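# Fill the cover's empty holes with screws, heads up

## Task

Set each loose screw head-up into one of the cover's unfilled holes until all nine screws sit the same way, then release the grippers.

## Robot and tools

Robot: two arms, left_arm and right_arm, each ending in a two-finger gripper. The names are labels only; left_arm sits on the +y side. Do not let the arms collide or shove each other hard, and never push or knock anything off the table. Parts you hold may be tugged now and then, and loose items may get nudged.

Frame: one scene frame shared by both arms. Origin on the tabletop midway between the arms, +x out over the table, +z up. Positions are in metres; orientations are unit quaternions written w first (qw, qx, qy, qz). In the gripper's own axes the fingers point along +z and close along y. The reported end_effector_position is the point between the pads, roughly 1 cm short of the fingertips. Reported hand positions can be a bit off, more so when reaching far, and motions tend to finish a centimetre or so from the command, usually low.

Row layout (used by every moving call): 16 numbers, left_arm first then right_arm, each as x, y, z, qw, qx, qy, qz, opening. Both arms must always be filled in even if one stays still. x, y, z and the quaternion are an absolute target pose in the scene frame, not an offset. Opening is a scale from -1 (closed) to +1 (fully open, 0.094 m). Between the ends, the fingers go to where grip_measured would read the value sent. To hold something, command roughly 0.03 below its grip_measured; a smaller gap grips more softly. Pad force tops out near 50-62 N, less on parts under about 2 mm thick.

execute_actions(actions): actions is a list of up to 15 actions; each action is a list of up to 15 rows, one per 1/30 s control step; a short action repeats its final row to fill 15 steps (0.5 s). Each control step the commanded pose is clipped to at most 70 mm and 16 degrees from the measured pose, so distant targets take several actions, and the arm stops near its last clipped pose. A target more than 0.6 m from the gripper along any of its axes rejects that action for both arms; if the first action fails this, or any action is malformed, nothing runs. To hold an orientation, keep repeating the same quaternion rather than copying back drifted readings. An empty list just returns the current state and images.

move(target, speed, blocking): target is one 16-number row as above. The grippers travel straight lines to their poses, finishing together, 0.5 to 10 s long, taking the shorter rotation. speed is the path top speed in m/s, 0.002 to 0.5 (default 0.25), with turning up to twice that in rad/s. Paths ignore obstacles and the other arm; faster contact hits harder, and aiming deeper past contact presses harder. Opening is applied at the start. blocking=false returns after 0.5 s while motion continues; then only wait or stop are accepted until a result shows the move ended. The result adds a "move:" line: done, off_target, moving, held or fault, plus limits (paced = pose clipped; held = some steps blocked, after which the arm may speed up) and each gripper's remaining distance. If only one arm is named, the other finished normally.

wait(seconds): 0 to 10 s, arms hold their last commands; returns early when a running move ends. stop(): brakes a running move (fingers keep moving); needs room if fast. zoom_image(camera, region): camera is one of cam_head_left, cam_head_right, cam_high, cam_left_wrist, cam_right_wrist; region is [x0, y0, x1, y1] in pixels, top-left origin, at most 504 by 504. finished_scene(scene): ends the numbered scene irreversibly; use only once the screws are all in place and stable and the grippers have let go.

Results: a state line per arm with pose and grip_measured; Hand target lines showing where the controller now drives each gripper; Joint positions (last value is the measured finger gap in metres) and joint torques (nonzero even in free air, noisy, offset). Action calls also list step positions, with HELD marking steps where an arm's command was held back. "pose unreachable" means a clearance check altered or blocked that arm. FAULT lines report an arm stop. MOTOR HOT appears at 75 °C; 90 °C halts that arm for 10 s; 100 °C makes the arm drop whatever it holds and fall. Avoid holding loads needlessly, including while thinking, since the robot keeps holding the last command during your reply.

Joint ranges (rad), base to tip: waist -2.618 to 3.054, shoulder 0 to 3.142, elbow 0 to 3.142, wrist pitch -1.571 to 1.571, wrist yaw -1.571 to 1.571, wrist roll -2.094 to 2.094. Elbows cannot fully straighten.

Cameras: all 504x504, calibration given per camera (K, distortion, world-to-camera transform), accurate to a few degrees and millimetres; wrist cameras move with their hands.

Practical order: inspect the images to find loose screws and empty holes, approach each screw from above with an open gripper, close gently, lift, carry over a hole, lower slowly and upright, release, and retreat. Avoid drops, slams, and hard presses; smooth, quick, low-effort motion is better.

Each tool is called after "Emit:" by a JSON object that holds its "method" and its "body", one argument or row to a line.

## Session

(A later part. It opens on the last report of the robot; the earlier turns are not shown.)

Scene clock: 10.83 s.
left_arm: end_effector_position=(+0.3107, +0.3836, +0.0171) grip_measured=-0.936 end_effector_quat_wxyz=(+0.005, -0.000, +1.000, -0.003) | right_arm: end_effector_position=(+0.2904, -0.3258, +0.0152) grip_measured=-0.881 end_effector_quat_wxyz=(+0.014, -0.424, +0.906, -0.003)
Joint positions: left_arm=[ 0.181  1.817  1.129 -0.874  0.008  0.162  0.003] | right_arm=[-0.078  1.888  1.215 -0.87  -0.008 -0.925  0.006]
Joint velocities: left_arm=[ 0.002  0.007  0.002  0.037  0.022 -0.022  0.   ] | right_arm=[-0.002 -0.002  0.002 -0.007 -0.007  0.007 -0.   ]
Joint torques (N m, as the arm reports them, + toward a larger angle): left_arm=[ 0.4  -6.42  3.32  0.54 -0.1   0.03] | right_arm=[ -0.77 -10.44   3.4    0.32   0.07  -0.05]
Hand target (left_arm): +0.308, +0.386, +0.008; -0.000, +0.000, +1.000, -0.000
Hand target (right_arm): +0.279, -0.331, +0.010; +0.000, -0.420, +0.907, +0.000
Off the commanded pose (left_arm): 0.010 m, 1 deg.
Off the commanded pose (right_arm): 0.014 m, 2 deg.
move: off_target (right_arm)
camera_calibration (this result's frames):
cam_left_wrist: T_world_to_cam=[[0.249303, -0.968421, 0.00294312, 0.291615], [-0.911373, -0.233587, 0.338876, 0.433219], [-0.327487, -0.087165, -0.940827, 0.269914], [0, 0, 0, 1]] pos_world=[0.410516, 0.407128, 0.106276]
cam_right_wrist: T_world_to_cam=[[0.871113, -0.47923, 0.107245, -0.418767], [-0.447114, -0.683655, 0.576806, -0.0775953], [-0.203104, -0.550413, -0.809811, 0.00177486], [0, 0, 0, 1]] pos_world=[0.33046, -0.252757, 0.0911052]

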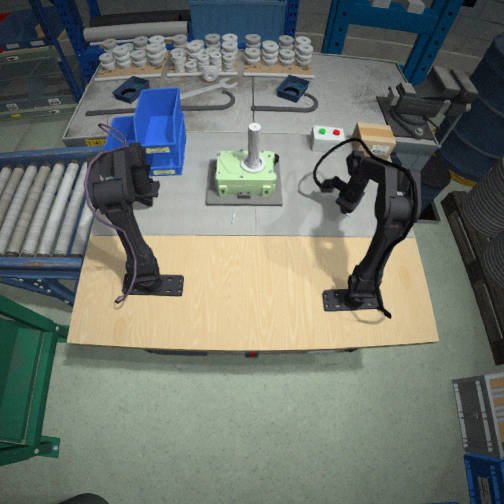

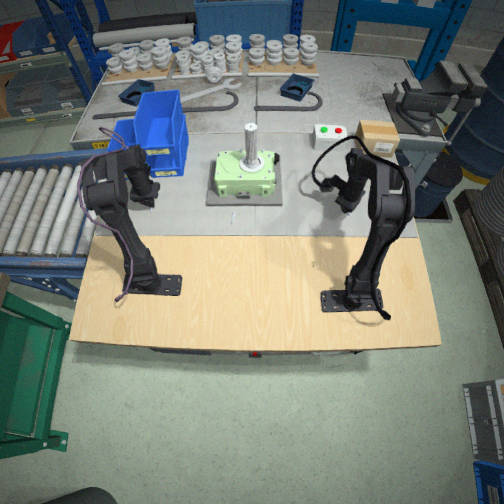

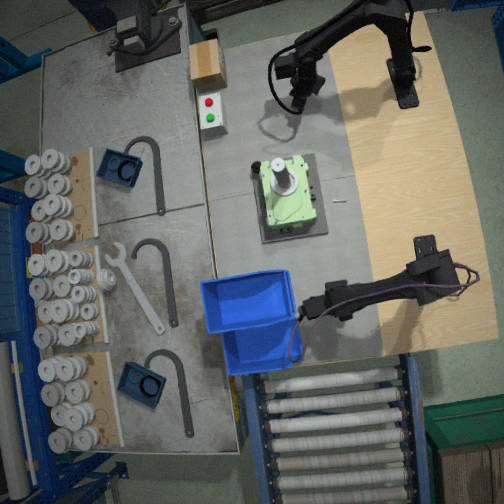

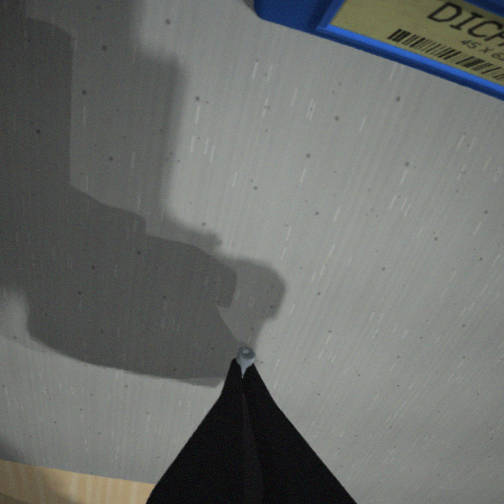

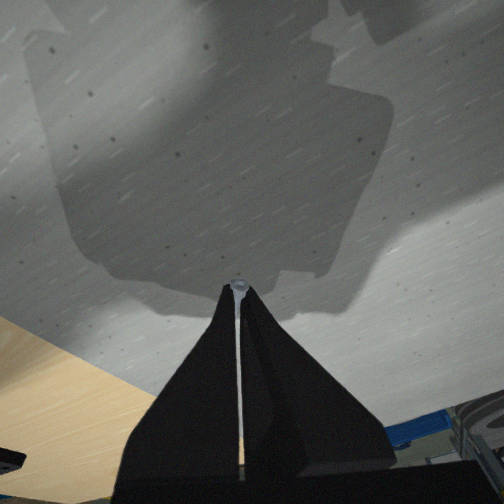

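Emit:
{"method": "move", "body": {
  "target": [0.308,0.386,0.008,0,0,1,0,-1,0.29,-0.326,0.016,0,-0.42,0.906,0,0]
}}

Emit:
{"method": "move", "body": {
  "target": [0.25,0.3,0.2,0,0,1,0,-1,0.28,-0.338,0.04,0,-0.42,0.906,0,0]
}}

Emit:
{"method": "move", "body": {
  "target": [0.25,0.3,0.2,0,0,1,0,-1,0.28,-0.336,0.008,0,-0.42,0.906,0,0],
  "speed": 0.05
}}

Emit:
{"method": "move", "body": {
  "target": [0.25,0.3,0.2,0,0,1,0,-1,0.28,-0.336,0.008,0,-0.42,0.906,0,-1]
}}

Scene clock: 12.93 s.
left_arm: end_effector_position=(+0.3107, +0.3836, +0.0171) grip_measured=-0.936 end_effector_quat_wxyz=(+0.005, -0.000, +1.000, -0.003) | right_arm: end_effector_position=(+0.2859, -0.3283, +0.0162) grip_measured=-0.002 end_effector_quat_wxyz=(+0.002, -0.421, +0.907, -0.005)
Joint positions: left_arm=[ 0.181  1.817  1.129 -0.874  0.008  0.162  0.003] | right_arm=[-0.078  1.888  1.22  -0.894  0.007 -0.919  0.047]
Joint velocities: left_arm=[ 0.002  0.002  0.017 -0.007 -0.037  0.007  0.001] | right_arm=[-0.002 -0.002 -0.012 -0.007 -0.007 -0.037 -0.   ]
Joint torques (N m, as the arm reports them, + toward a larger angle): left_arm=[ 0.36 -6.44  3.33  0.53 -0.1   0.03] | right_arm=[ 0.31 -8.17  8.    0.18 -0.06  0.04]
Hand target (left_arm): +0.308, +0.386, +0.008; -0.000, +0.000, +1.000, -0.000
Hand target (right_arm): +0.290, -0.326, +0.016; +0.000, -0.421, +0.907, -0.000
Off the commanded pose (left_arm): 0.010 m, 1 deg.
Off the commanded pose (right_arm): 0.005 m, 1 deg.
move: done
camera_calibration (this result's frames):
cam_left_wrist: T_world_to_cam=[[0.249303, -0.968421, 0.00294312, 0.291615], [-0.911373, -0.233587, 0.338876, 0.433219], [-0.327487, -0.087165, -0.940827, 0.269914], [0, 0, 0, 1]] pos_world=[0.410516, 0.407128, 0.106276]
cam_right_wrist: T_world_to_cam=[[0.870286, -0.483037, 0.0963166, -0.417014], [-0.439355, -0.672924, 0.595097, -0.080846], [-0.22264, -0.560222, -0.797861, 0.00255978], [0, 0, 0, 1]] pos_world=[0.327971, -0.254402, 0.0903189]

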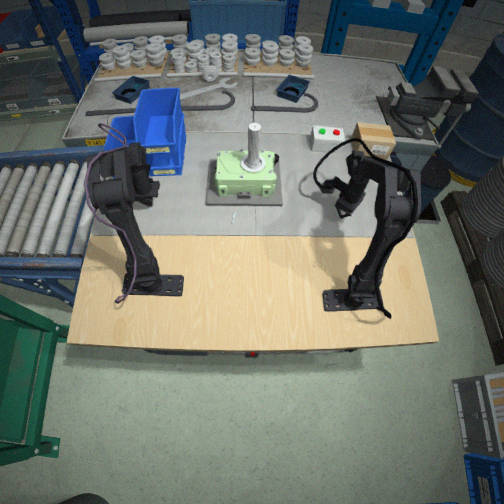

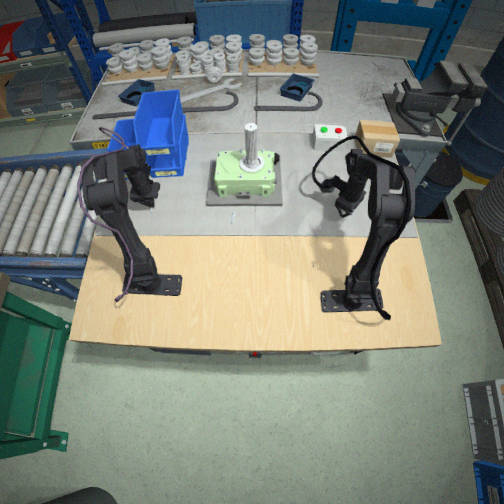

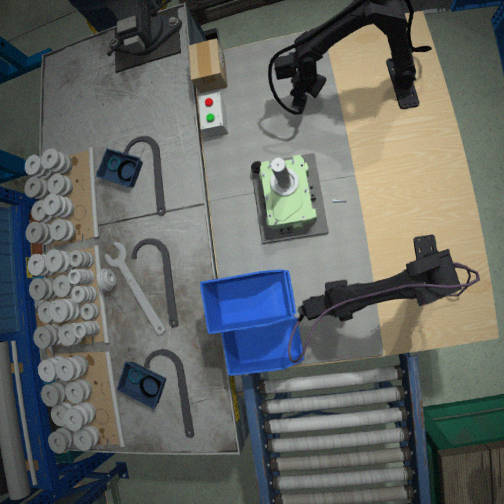

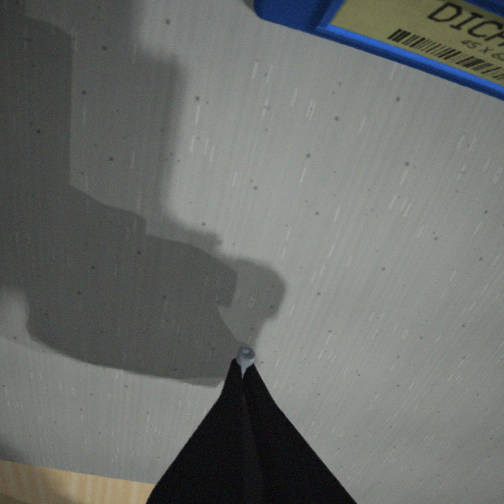

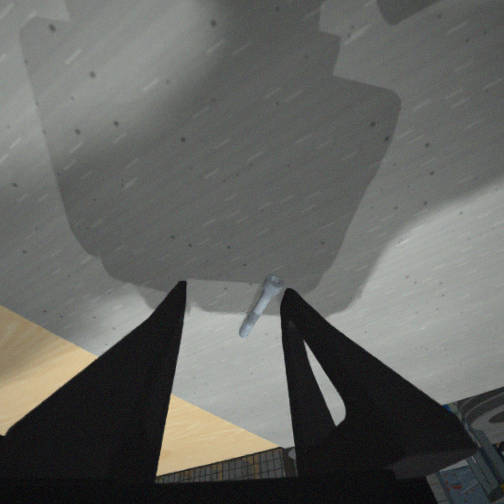

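Scene clock: 14.47 s.
left_arm: end_effector_position=(+0.2506, +0.3018, +0.1900) grip_measured=-0.936 end_effector_quat_wxyz=(-0.000, +0.001, +1.000, -0.004) | right_arm: end_effector_position=(+0.2749, -0.3361, +0.0288) grip_measured=-0.002 end_effector_quat_wxyz=(-0.014, -0.422, +0.906, +0.004)
Joint positions: left_arm=[-0.106  1.517  1.502 -1.555  0.008 -0.121  0.003] | right_arm=[-0.104  1.864  1.241 -0.975  0.007 -0.947  0.047]
Joint velocities: left_arm=[ 0.002  0.012  0.007  0.022 -0.022 -0.081  0.   ] | right_arm=[-0.012 -0.017 -0.007 -0.007 -0.022  0.051 -0.   ]
Joint torques (N m, as the arm reports them, + toward a larger angle): left_arm=[-0.86 -6.44  6.56  0.15 -0.09 -0.1 ] | right_arm=[ -0.51 -11.48   7.45   0.11  -0.05  -0.08]
Hand target (left_arm): +0.250, +0.301, +0.199; +0.012, +0.000, +1.000, -0.002
Hand target (right_arm): +0.280, -0.338, +0.040; +0.000, -0.420, +0.907, -0.000
Off the commanded pose (left_arm): 0.010 m, 0 deg.
Off the commanded pose (right_arm): 0.012 m, 2 deg.
joint sent to its limit (left arm) — the command would take joint 4 (wrist pitch) past its lower limit, so that joint was sent only as far as its limit.
move: off_target (right_arm)
camera_calibration (this result's frames):
cam_left_wrist: T_world_to_cam=[[0.246364, -0.969176, 0.00168111, 0.228028], [-0.908351, -0.230297, 0.349086, 0.297037], [-0.337938, -0.0875293, -0.937089, 0.407866], [0, 0, 0, 1]] pos_world=[0.35147, 0.325106, 0.278132]
cam_right_wrist: T_world_to_cam=[[0.874062, -0.481573, 0.0640613, -0.411997], [-0.416646, -0.675254, 0.608636, -0.105885], [-0.249845, -0.558676, -0.790859, 0.0135376], [0, 0, 0, 1]] pos_world=[0.319376, -0.262343, 0.101545]

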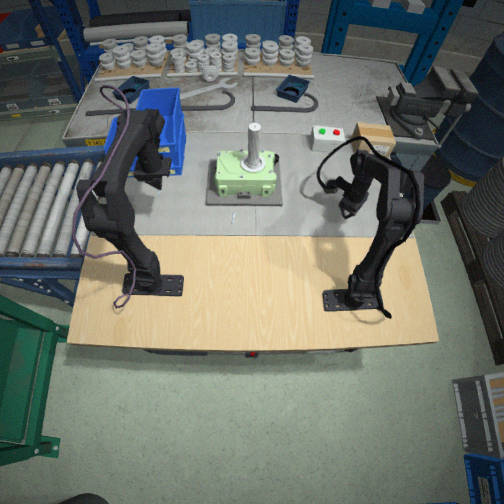

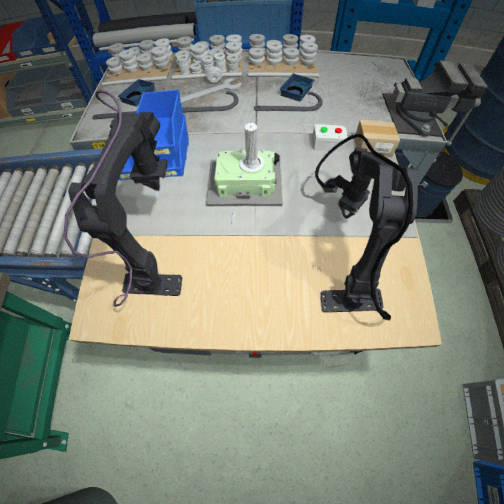

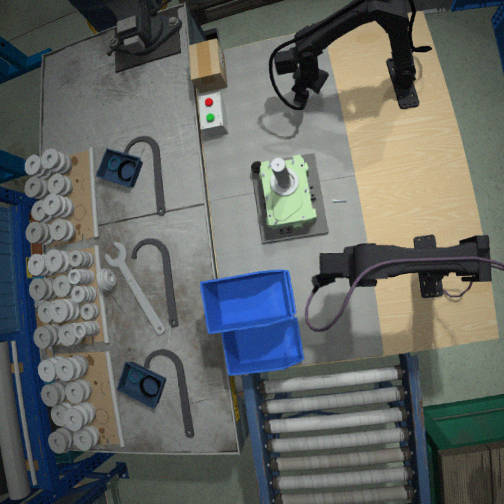

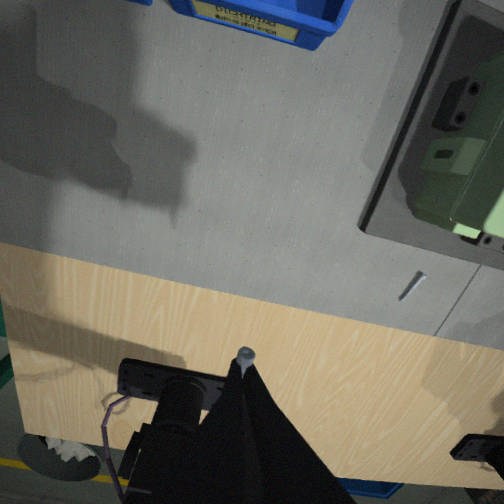

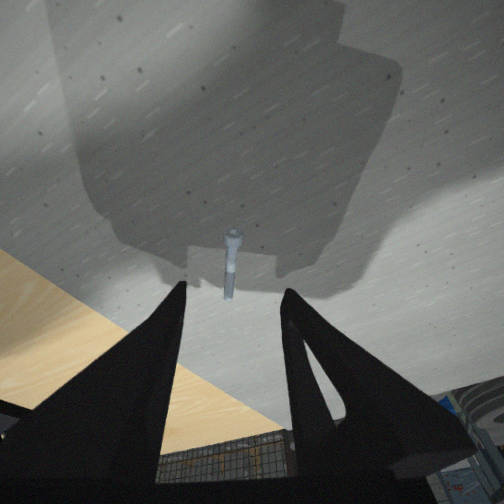

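Scene clock: 15.40 s.
left_arm: end_effector_position=(+0.2503, +0.3018, +0.1900) grip_measured=-0.936 end_effector_quat_wxyz=(-0.001, -0.001, +1.000, -0.004) | right_arm: end_effector_position=(+0.2858, -0.3369, +0.0195) grip_measured=-0.002 end_effector_quat_wxyz=(+0.012, -0.422, +0.906, -0.011)
Joint positions: left_arm=[-0.106  1.517  1.502 -1.557  0.008 -0.125  0.003] | right_arm=[-0.104  1.864  1.2   -0.875  0.007 -0.947  0.047]
Joint velocities: left_arm=[-0.002  0.002 -0.007 -0.022 -0.022 -0.095  0.   ] | right_arm=[ 0.007 -0.002  0.002  0.051 -0.081 -0.022  0.   ]
Joint torques (N m, as the arm reports them, + toward a larger angle): left_arm=[-1.09 -6.59  6.69  0.13 -0.1  -0.12] | right_arm=[-0.17 -7.6   4.71  0.38 -0.06  0.01]
Hand target (left_arm): +0.250, +0.300, +0.199; +0.013, -0.000, +1.000, -0.002
Hand target (right_arm): +0.280, -0.336, +0.008; -0.000, -0.421, +0.907, -0.000
Off the commanded pose (left_arm): 0.010 m, 0 deg.
Off the commanded pose (right_arm): 0.013 m, 2 deg.
joint sent to its limit (left arm) — the command would take joint 4 (wrist pitch) past its lower limit, so that joint was sent only as far as its limit.
move: off_target (right_arm)
camera_calibration (this result's frames):
cam_left_wrist: T_world_to_cam=[[0.250061, -0.968229, 0.00124958, 0.227002], [-0.907059, -0.233811, 0.350109, 0.297332], [-0.338693, -0.0886821, -0.936708, 0.408238], [0, 0, 0, 1]] pos_world=[0.3512, 0.325513, 0.278018]
cam_right_wrist: T_world_to_cam=[[0.86857, -0.481156, 0.118641, -0.420722], [-0.452543, -0.672527, 0.585586, -0.0845632], [-0.201969, -0.562313, -0.801881, -0.00628396], [0, 0, 0, 1]] pos_world=[0.325889, -0.262837, 0.0943951]

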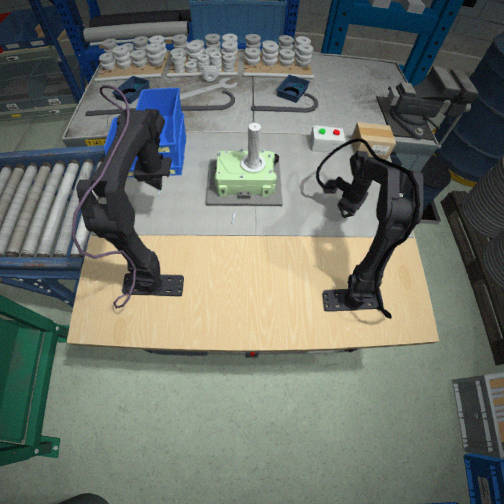

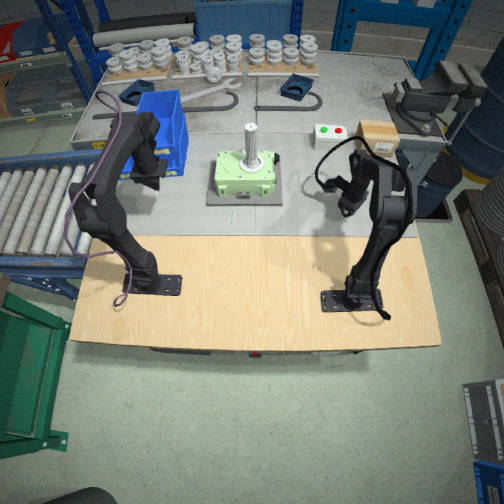

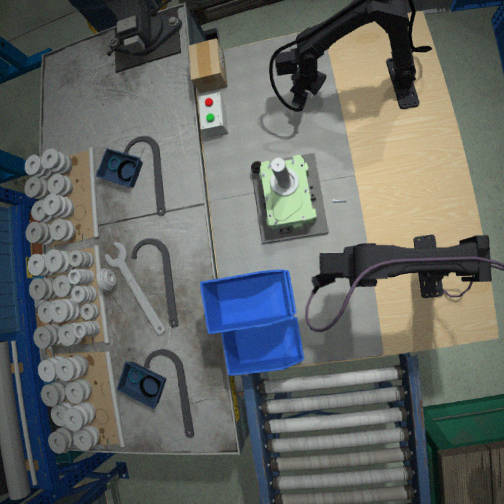

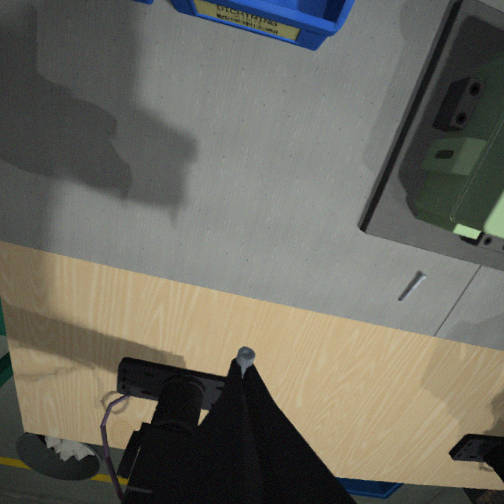

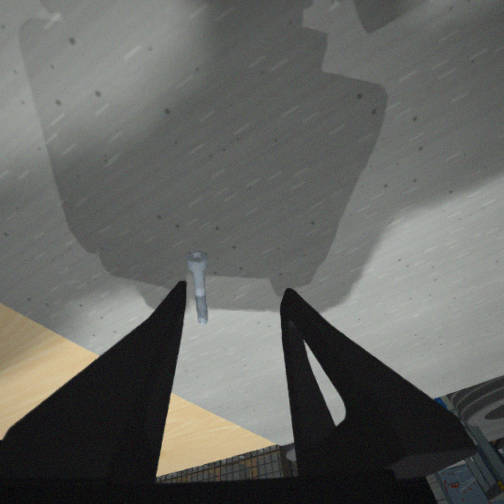

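Scene clock: 16.10 s.
left_arm: end_effector_position=(+0.2503, +0.3018, +0.1900) grip_measured=-0.936 end_effector_quat_wxyz=(-0.001, -0.001, +1.000, -0.004) | right_arm: end_effector_position=(+0.2878, -0.3377, +0.0215) grip_measured=-0.985 end_effector_quat_wxyz=(+0.016, -0.422, +0.906, -0.015)
Joint positions: left_arm=[-0.106  1.517  1.502 -1.557  0.008 -0.126  0.003] | right_arm=[-0.104  1.858  1.201 -0.87   0.011 -0.947  0.001]
Joint velocities: left_arm=[-0.007  0.002 -0.012 -0.022 -0.066 -0.081  0.   ] | right_arm=[-0.017 -0.007 -0.027  0.007 -0.022  0.037  0.   ]
Joint torques (N m, as the arm reports them, + toward a larger angle): left_arm=[-1.1  -6.61  6.69  0.13 -0.1  -0.12] | right_arm=[-0.11 -7.17  4.69  0.38 -0.08  0.01]
Hand target (left_arm): +0.250, +0.300, +0.199; +0.013, -0.000, +1.000, -0.002
Hand target (right_arm): +0.280, -0.336, +0.009; -0.000, -0.420, +0.907, -0.000
Off the commanded pose (left_arm): 0.010 m, 0 deg.
Off the commanded pose (right_arm): 0.016 m, 3 deg.
joint sent to its limit (left arm) — the command would take joint 4 (wrist pitch) past its lower limit, so that joint was sent only as far as its limit.
move: off_target (right_arm)
camera_calibration (this result's frames):
cam_left_wrist: T_world_to_cam=[[0.250431, -0.968134, 0.00124811, 0.226881], [-0.906969, -0.234158, 0.350111, 0.297413], [-0.338662, -0.0888106, -0.936707, 0.408269], [0, 0, 0, 1]] pos_world=[0.351191, 0.325552, 0.278018]
cam_right_wrist: T_world_to_cam=[[0.867167, -0.48074, 0.130038, -0.422777], [-0.458928, -0.669978, 0.583536, -0.0825999], [-0.193407, -0.565702, -0.801608, -0.00831504], [0, 0, 0, 1]] pos_world=[0.327103, -0.26329, 0.0965116]

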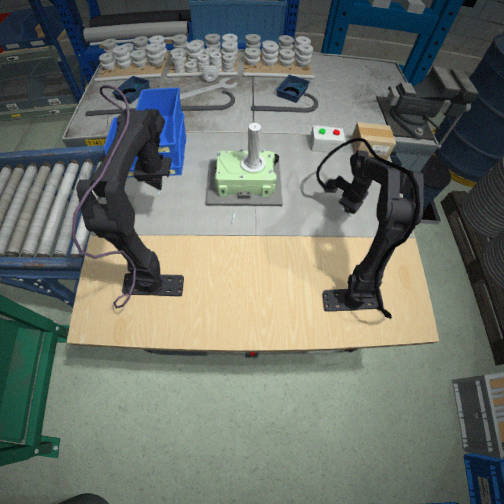

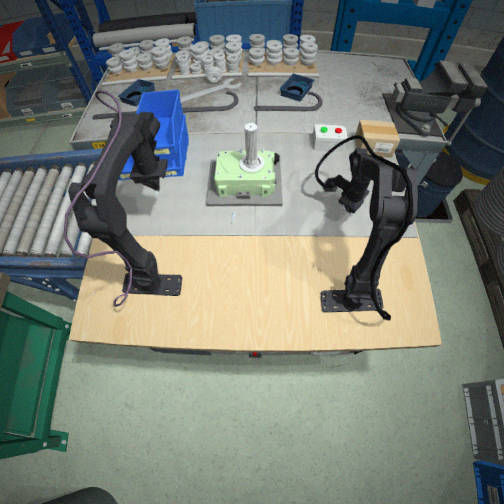

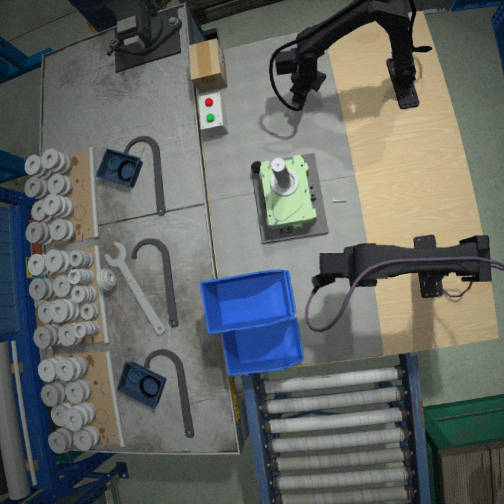

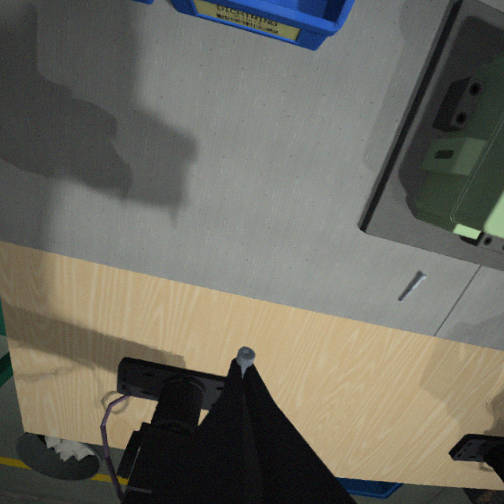

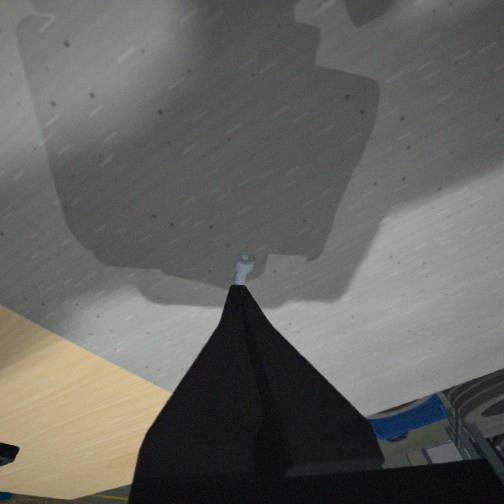

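Rode over it. Open slightly, press lower, close.

Emit:
{"method": "move", "body": {
  "target": [0.25,0.3,0.2,0,0,1,0,-1,0.286,-0.332,0.002,0,-0.42,0.906,0,-0.6],
  "speed": 0.03
}}

Emit:
{"method": "move", "body": {
  "target": [0.25,0.3,0.2,0,0,1,0,-1,0.286,-0.332,0.002,0,-0.42,0.906,0,-1]
}}

Scene clock: 17.17 s.
left_arm: end_effector_position=(+0.2503, +0.3018, +0.1900) grip_measured=-0.936 end_effector_quat_wxyz=(-0.001, -0.001, +1.000, -0.004) | right_arm: end_effector_position=(+0.2876, -0.3377, +0.0155) grip_measured=-0.601 end_effector_quat_wxyz=(+0.011, -0.418, +0.908, -0.013)
Joint positions: left_arm=[-0.106  1.517  1.502 -1.557  0.008 -0.126  0.003] | right_arm=[-0.104  1.877  1.201 -0.863  0.011 -0.939  0.019]
Joint velocities: left_arm=[ 0.007 -0.002 -0.002  0.007  0.007 -0.066  0.001] | right_arm=[-0.007 -0.017  0.012 -0.037  0.007 -0.022  0.001]
Joint torques (N m, as the arm reports them, + toward a larger angle): left_arm=[-1.08 -6.58  6.68  0.13 -0.09 -0.11] | right_arm=[ 0.7  -6.39  5.73  0.46 -0.09  0.05]
Hand target (left_arm): +0.250, +0.300, +0.199; +0.013, -0.000, +1.000, -0.002
Hand target (right_arm): +0.285, -0.332, +0.002; -0.000, -0.420, +0.907, -0.000
Off the commanded pose (left_arm): 0.010 m, 0 deg.
Off the commanded pose (right_arm): 0.015 m, 2 deg.
joint sent to its limit (left arm) — the command would take joint 4 (wrist pitch) past its lower limit, so that joint was sent only as far as its limit.
move: off_target (right_arm)
camera_calibration (this result's frames):
cam_left_wrist: T_world_to_cam=[[0.250431, -0.968134, 0.00124811, 0.226881], [-0.906969, -0.234158, 0.350111, 0.297413], [-0.338662, -0.0888106, -0.936707, 0.408269], [0, 0, 0, 1]] pos_world=[0.351191, 0.325552, 0.278018]
cam_right_wrist: T_world_to_cam=[[0.864604, -0.48812, 0.11916, -0.423429], [-0.457459, -0.666629, 0.588504, -0.0786195], [-0.207826, -0.563334, -0.799665, -0.00825024], [0, 0, 0, 1]] pos_world=[0.328419, -0.263742, 0.0901261]

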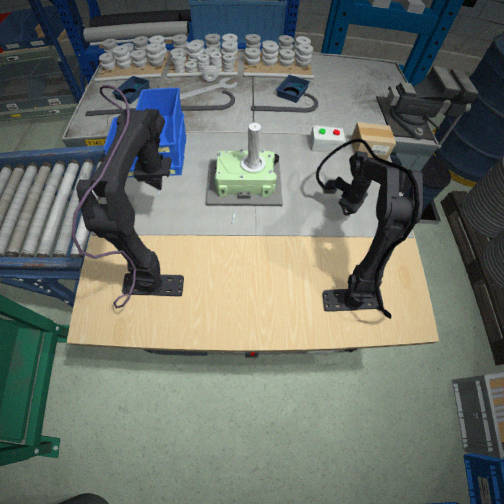

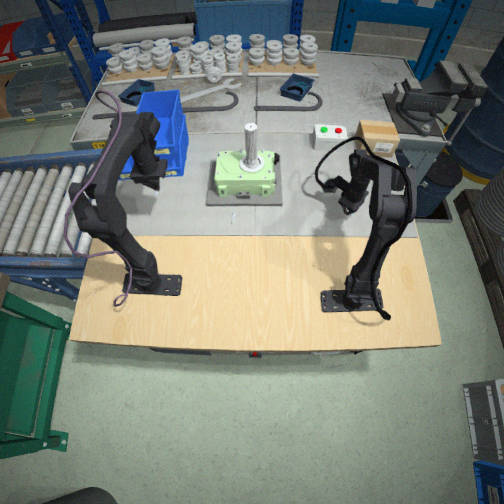

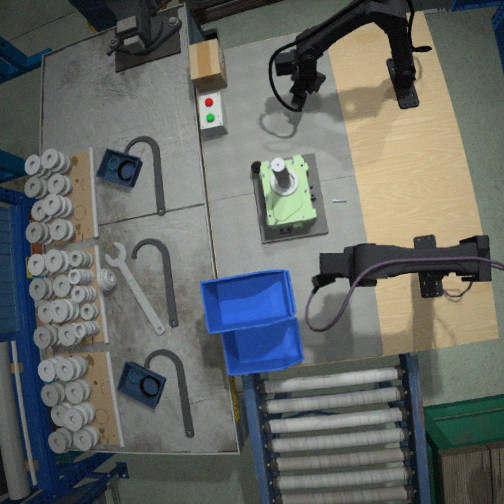

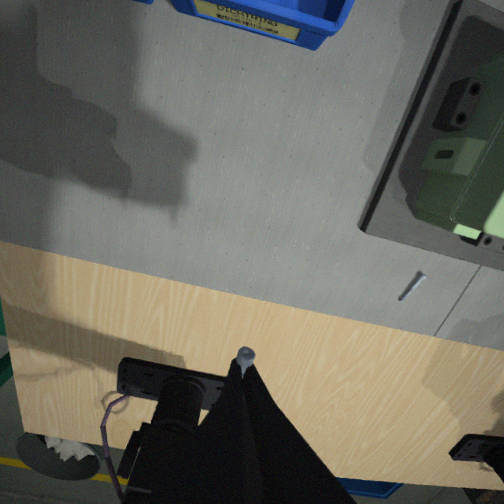

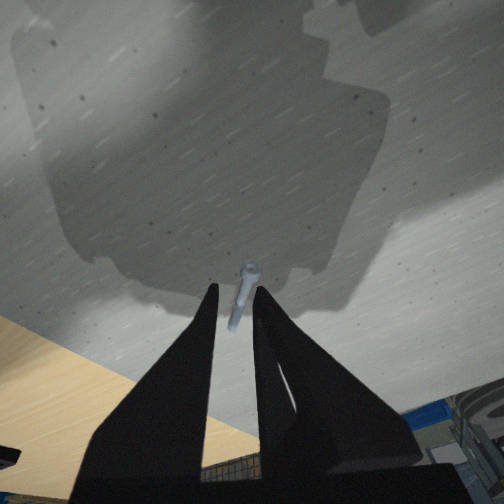

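Scene clock: 17.87 s.
left_arm: end_effector_position=(+0.2503, +0.3018, +0.1900) grip_measured=-0.936 end_effector_quat_wxyz=(-0.001, -0.001, +1.000, -0.004) | right_arm: end_effector_position=(+0.2869, -0.3373, +0.0151) grip_measured=-0.930 end_effector_quat_wxyz=(+0.010, -0.418, +0.908, -0.011)
Joint positions: left_arm=[-0.106  1.517  1.502 -1.557  0.008 -0.126  0.003] | right_arm=[-0.104  1.878  1.201 -0.866  0.009 -0.938  0.003]
Joint velocities: left_arm=[ 0.007  0.002  0.002 -0.081 -0.007  0.051  0.   ] | right_arm=[-0.002 -0.007 -0.002 -0.095 -0.022  0.007  0.   ]
Joint torques (N m, as the arm reports them, + toward a larger angle): left_arm=[-1.09 -6.6   6.68  0.13 -0.09 -0.11] | right_arm=[ 0.74 -6.52  5.71  0.48 -0.08  0.06]
Hand target (left_arm): +0.250, +0.300, +0.199; +0.013, -0.000, +1.000, -0.002
Hand target (right_arm): +0.285, -0.332, +0.002; -0.000, -0.420, +0.907, -0.000
Off the commanded pose (left_arm): 0.010 m, 0 deg.
Off the commanded pose (right_arm): 0.014 m, 2 deg.
joint sent to its limit (left arm) — the command would take joint 4 (wrist pitch) past its lower limit, so that joint was sent only as far as its limit.
move: off_target (right_arm)
camera_calibration (this result's frames):
cam_left_wrist: T_world_to_cam=[[0.250431, -0.968134, 0.00124811, 0.226881], [-0.906969, -0.234158, 0.350111, 0.297413], [-0.338662, -0.0888106, -0.936707, 0.408269], [0, 0, 0, 1]] pos_world=[0.351191, 0.325552, 0.278018]
cam_right_wrist: T_world_to_cam=[[0.864686, -0.48899, 0.114923, -0.42279], [-0.455782, -0.667608, 0.588695, -0.0792876], [-0.211142, -0.561416, -0.800144, -0.00688402], [0, 0, 0, 1]] pos_world=[0.327989, -0.263538, 0.0897563]

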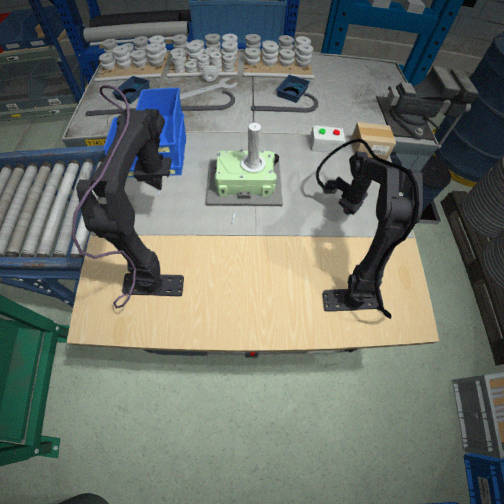

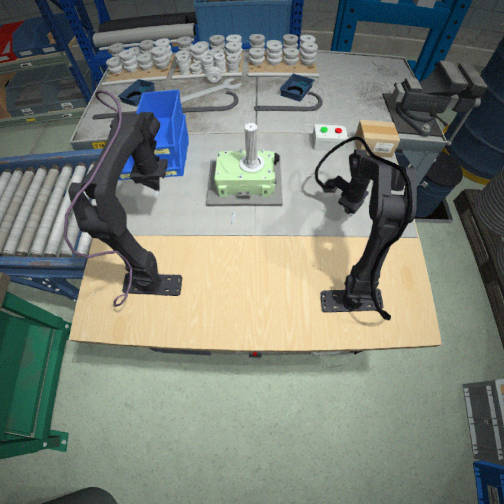

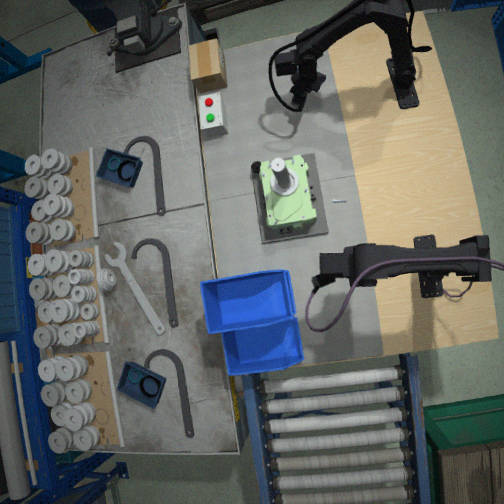

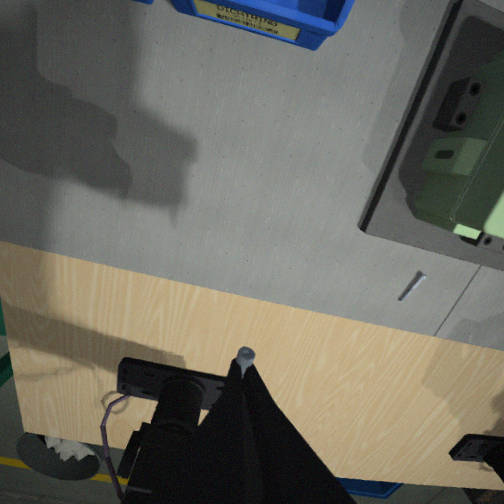

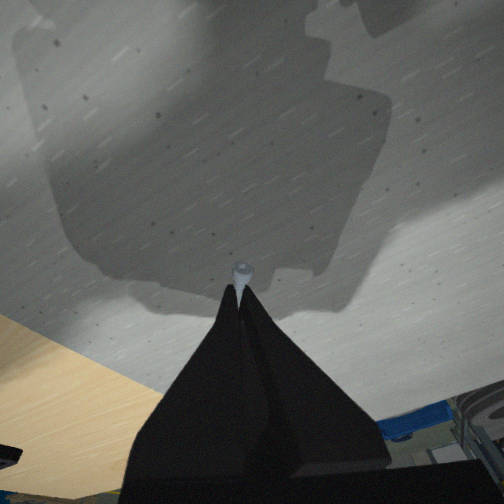

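Emit:
{"method": "move", "body": {
  "target": [0.25,0.25,0.2,0.653,0.271,0.653,-0.271,-1,0.2,-0.25,0.2,0,0,1,0,-1]
}}

Emit:
{"method": "move", "body": {
  "target": [0.371,0.128,0.17,0.653,0.271,0.653,-0.271,-1,0.2,-0.2,0.2,0.707,0,0.707,0,-1]
}}

Emit:
{"method": "move", "body": {
  "target": [0.371,0.128,0.145,0.653,0.271,0.653,-0.271,-1,0.22,-0.04,0.17,0.653,-0.271,0.653,0.271,-1],
  "speed": 0.15
}}

Scene clock: 22.47 s.
left_arm: end_effector_position=(+0.2516, +0.2486, +0.2057) grip_measured=-0.936 end_effector_quat_wxyz=(+0.661, +0.273, +0.649, -0.261) | right_arm: end_effector_position=(+0.2016, -0.2520, +0.1890) grip_measured=-0.931 end_effector_quat_wxyz=(-0.002, +0.002, +1.000, -0.002)
Joint positions: left_arm=[0.325 0.74  0.118 0.641 1.082 0.005 0.003] | right_arm=[ 0.204  1.536  1.516 -1.554  0.003  0.236  0.003]
Joint velocities: left_arm=[-0.007  0.007 -0.002  0.022  0.007 -0.022  0.   ] | right_arm=[-0.017 -0.007 -0.007  0.007  0.022 -0.037 -0.   ]
Joint torques (N m, as the arm reports them, + toward a larger angle): left_arm=[ 0.73  0.58  4.78  1.7   0.11 -0.12] | right_arm=[ 0.61 -8.05  7.74  0.19 -0.03  0.03]
Hand target (left_arm): +0.250, +0.249, +0.199; +0.655, +0.267, +0.654, -0.269
Hand target (right_arm): +0.201, -0.249, +0.199; +0.014, -0.000, +1.000, +0.004
Off the commanded pose (left_arm): 0.006 m, 2 deg.
Off the commanded pose (right_arm): 0.011 m, 0 deg.
joint sent to its limit (right arm) — the command would take joint 4 (wrist pitch) past its lower limit, so that joint was sent only as far as its limit.
move: off_target (right_arm)
camera_calibration (this result's frames):
cam_left_wrist: T_world_to_cam=[[-0.678965, -0.698207, 0.226966, 0.295309], [-0.391779, 0.0831208, -0.916297, 0.332661], [0.6209, -0.711054, -0.329979, 0.207128], [0, 0, 0, 1]] pos_world=[0.202228, 0.325815, 0.30614]
cam_right_wrist: T_world_to_cam=[[0.189078, -0.977931, 0.0888837, -0.309389], [-0.79667, -0.0998523, 0.596109, 0.0468436], [-0.574079, -0.183522, -0.797968, 0.330174], [0, 0, 0, 1]] pos_world=[0.285363, -0.237289, 0.263044]

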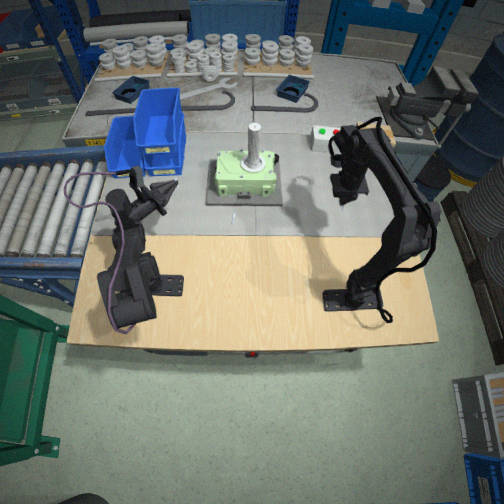

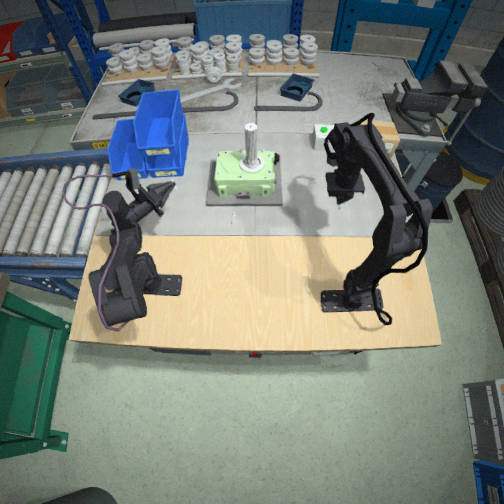

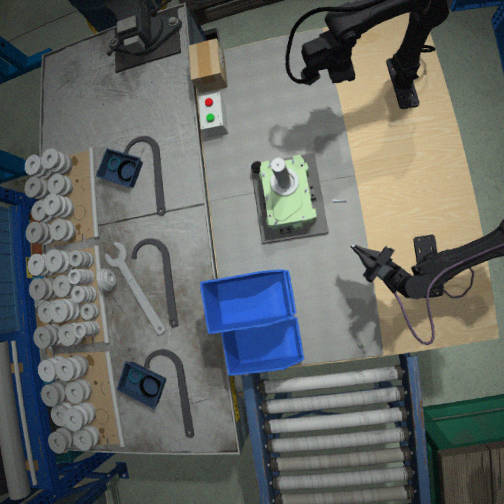

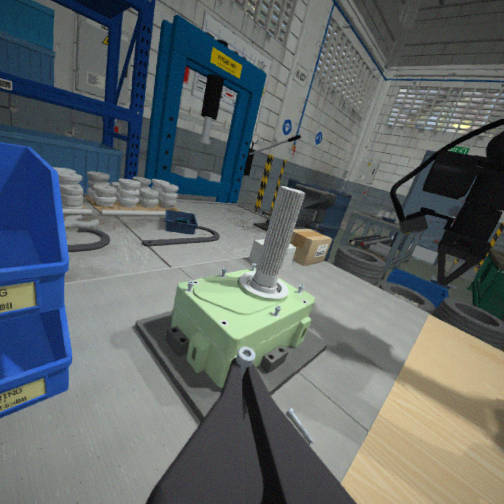

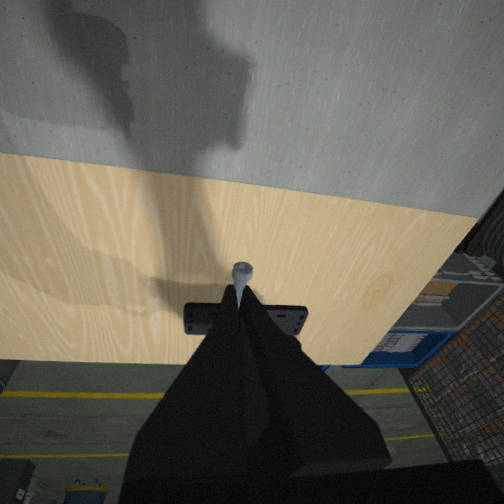

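Scene clock: 26.57 s.
left_arm: end_effector_position=(+0.3646, +0.1335, +0.1652) grip_measured=-0.936 end_effector_quat_wxyz=(+0.646, +0.272, +0.660, -0.270) | right_arm: end_effector_position=(+0.2001, -0.2012, +0.2104) grip_measured=-0.931 end_effector_quat_wxyz=(+0.713, +0.004, +0.701, +0.011)
Joint positions: left_arm=[-0.286  1.651  0.415  1.213  0.482  0.005  0.003] | right_arm=[ 0.968  0.724  0.125  0.631  0.987 -0.005  0.003]
Joint velocities: left_arm=[-0.007  0.002 -0.027 -0.051 -0.051  0.007 -0.   ] | right_arm=[-0.002  0.002 -0.002  0.022 -0.007  0.007 -0.001]
Joint torques (N m, as the arm reports them, + toward a larger angle): left_arm=[-1.   -4.67  6.28  2.06 -0.14 -0.09] | right_arm=[ 0.44  2.15  5.98  1.52  0.06 -0.04]
Hand target (left_arm): +0.370, +0.129, +0.172; +0.653, +0.270, +0.653, -0.272
Hand target (right_arm): +0.199, -0.201, +0.201; +0.707, -0.007, +0.707, -0.000
Off the commanded pose (left_arm): 0.010 m, 1 deg.
Off the commanded pose (right_arm): 0.010 m, 2 deg.
move: done
camera_calibration (this result's frames):
cam_left_wrist: T_world_to_cam=[[-0.677546, -0.690419, 0.253483, 0.294883], [-0.426859, 0.0884775, -0.89998, 0.358704], [0.598935, -0.717979, -0.354659, 0.0547343], [0, 0, 0, 1]] pos_world=[0.320131, 0.211154, 0.267491]
cam_right_wrist: T_world_to_cam=[[-0.0802639, -0.982245, 0.169565, -0.225251], [-0.577992, -0.0927306, -0.810757, 0.291659], [0.812086, -0.163082, -0.560286, 0.0324341], [0, 0, 0, 1]] pos_world=[0.124158, -0.188916, 0.292831]

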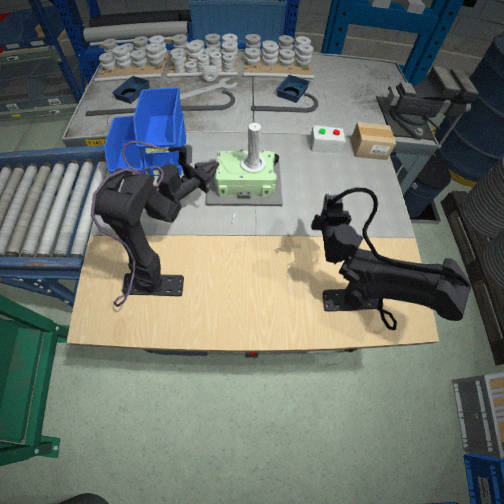

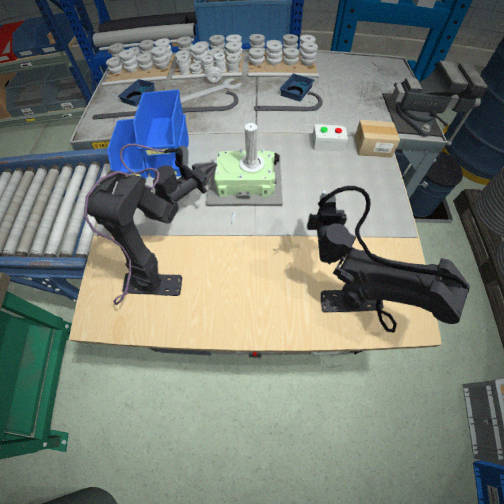

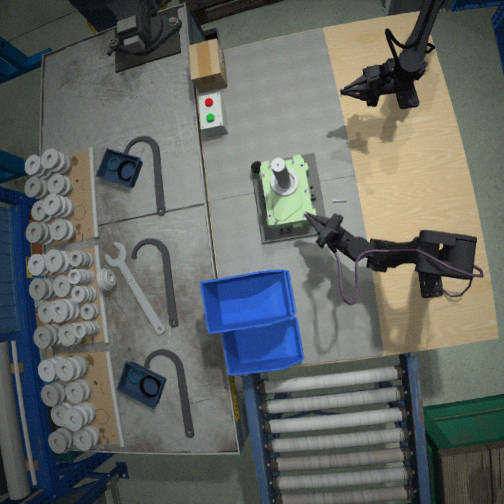

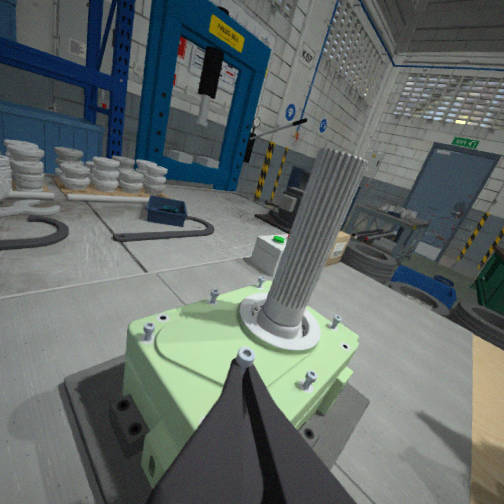

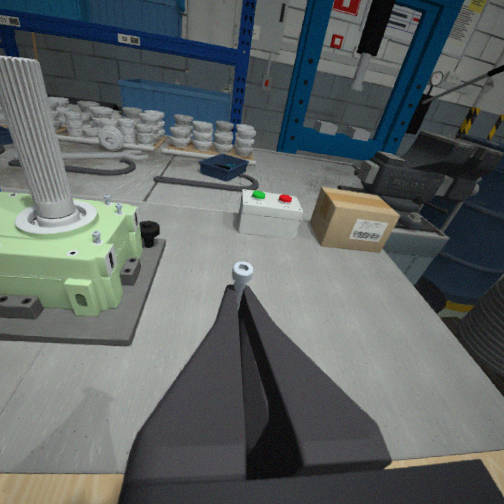

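Scene clock: 29.73 s.
left_arm: end_effector_position=(+0.3703, +0.1319, +0.1462) grip_measured=-0.936 end_effector_quat_wxyz=(+0.653, +0.272, +0.654, -0.269) | right_arm: end_effector_position=(+0.2145, -0.0437, +0.1702) grip_measured=-0.931 end_effector_quat_wxyz=(+0.654, -0.271, +0.652, +0.272)
Joint positions: left_arm=[-0.286  1.795  0.415  1.376  0.481  0.005  0.003] | right_arm=[0.772 1.447 0.217 1.232 0.012 0.001 0.003]
Joint velocities: left_arm=[-0.012 -0.012  0.002  0.022 -0.022  0.007 -0.   ] | right_arm=[-0.007  0.002 -0.002 -0.007  0.037  0.066 -0.   ]
Joint torques (N m, as the arm reports them, + toward a larger angle): left_arm=[-1.12 -5.22  4.22  2.06 -0.15 -0.07] | right_arm=[-0.54 -2.53  7.06  1.9  -0.06 -0.03]
Hand target (left_arm): +0.371, +0.128, +0.145; +0.653, +0.271, +0.653, -0.271
Hand target (right_arm): +0.220, -0.041, +0.171; +0.654, -0.271, +0.652, +0.271
Off the commanded pose (left_arm): 0.004 m, 0 deg.
Off the commanded pose (right_arm): 0.007 m, 0 deg.
move: done
camera_calibration (this result's frames):
cam_left_wrist: T_world_to_cam=[[-0.681204, -0.689802, 0.245222, 0.304925], [-0.410832, 0.0829456, -0.90793, 0.340161], [0.605952, -0.719231, -0.339896, 0.0388592], [0, 0, 0, 1]] pos_world=[0.323919, 0.210072, 0.247276]
cam_right_wrist: T_world_to_cam=[[0.63176, -0.75114, 0.19149, -0.20893], [-0.343633, -0.492814, -0.799407, 0.212288], [0.694835, 0.439231, -0.569456, 0.0769076], [0, 0, 0, 1]] pos_world=[0.151505, -0.0860974, 0.253508]

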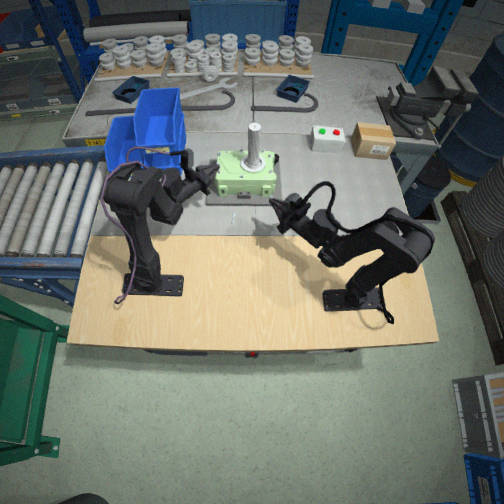

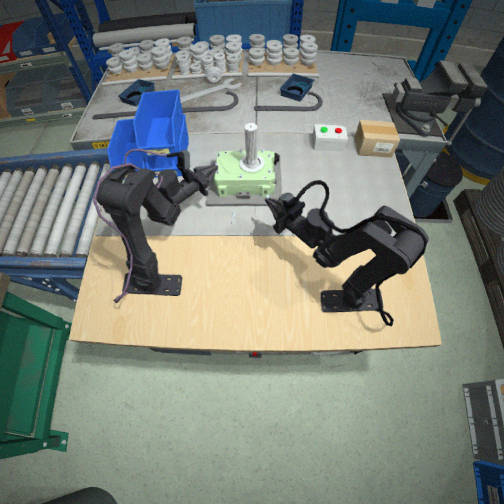

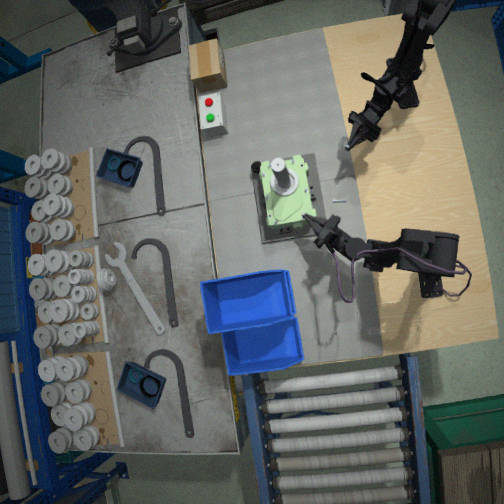

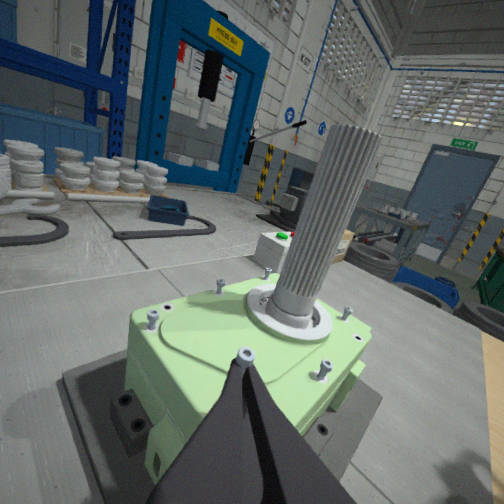

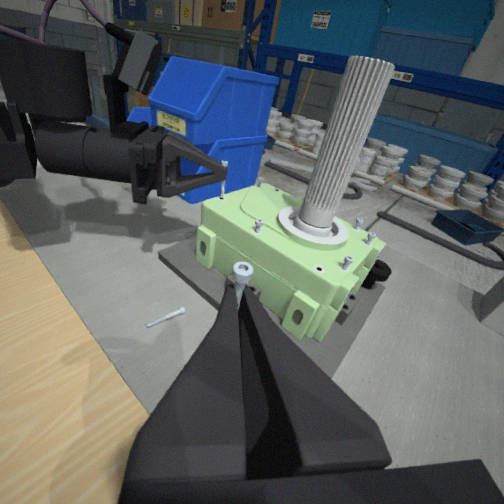

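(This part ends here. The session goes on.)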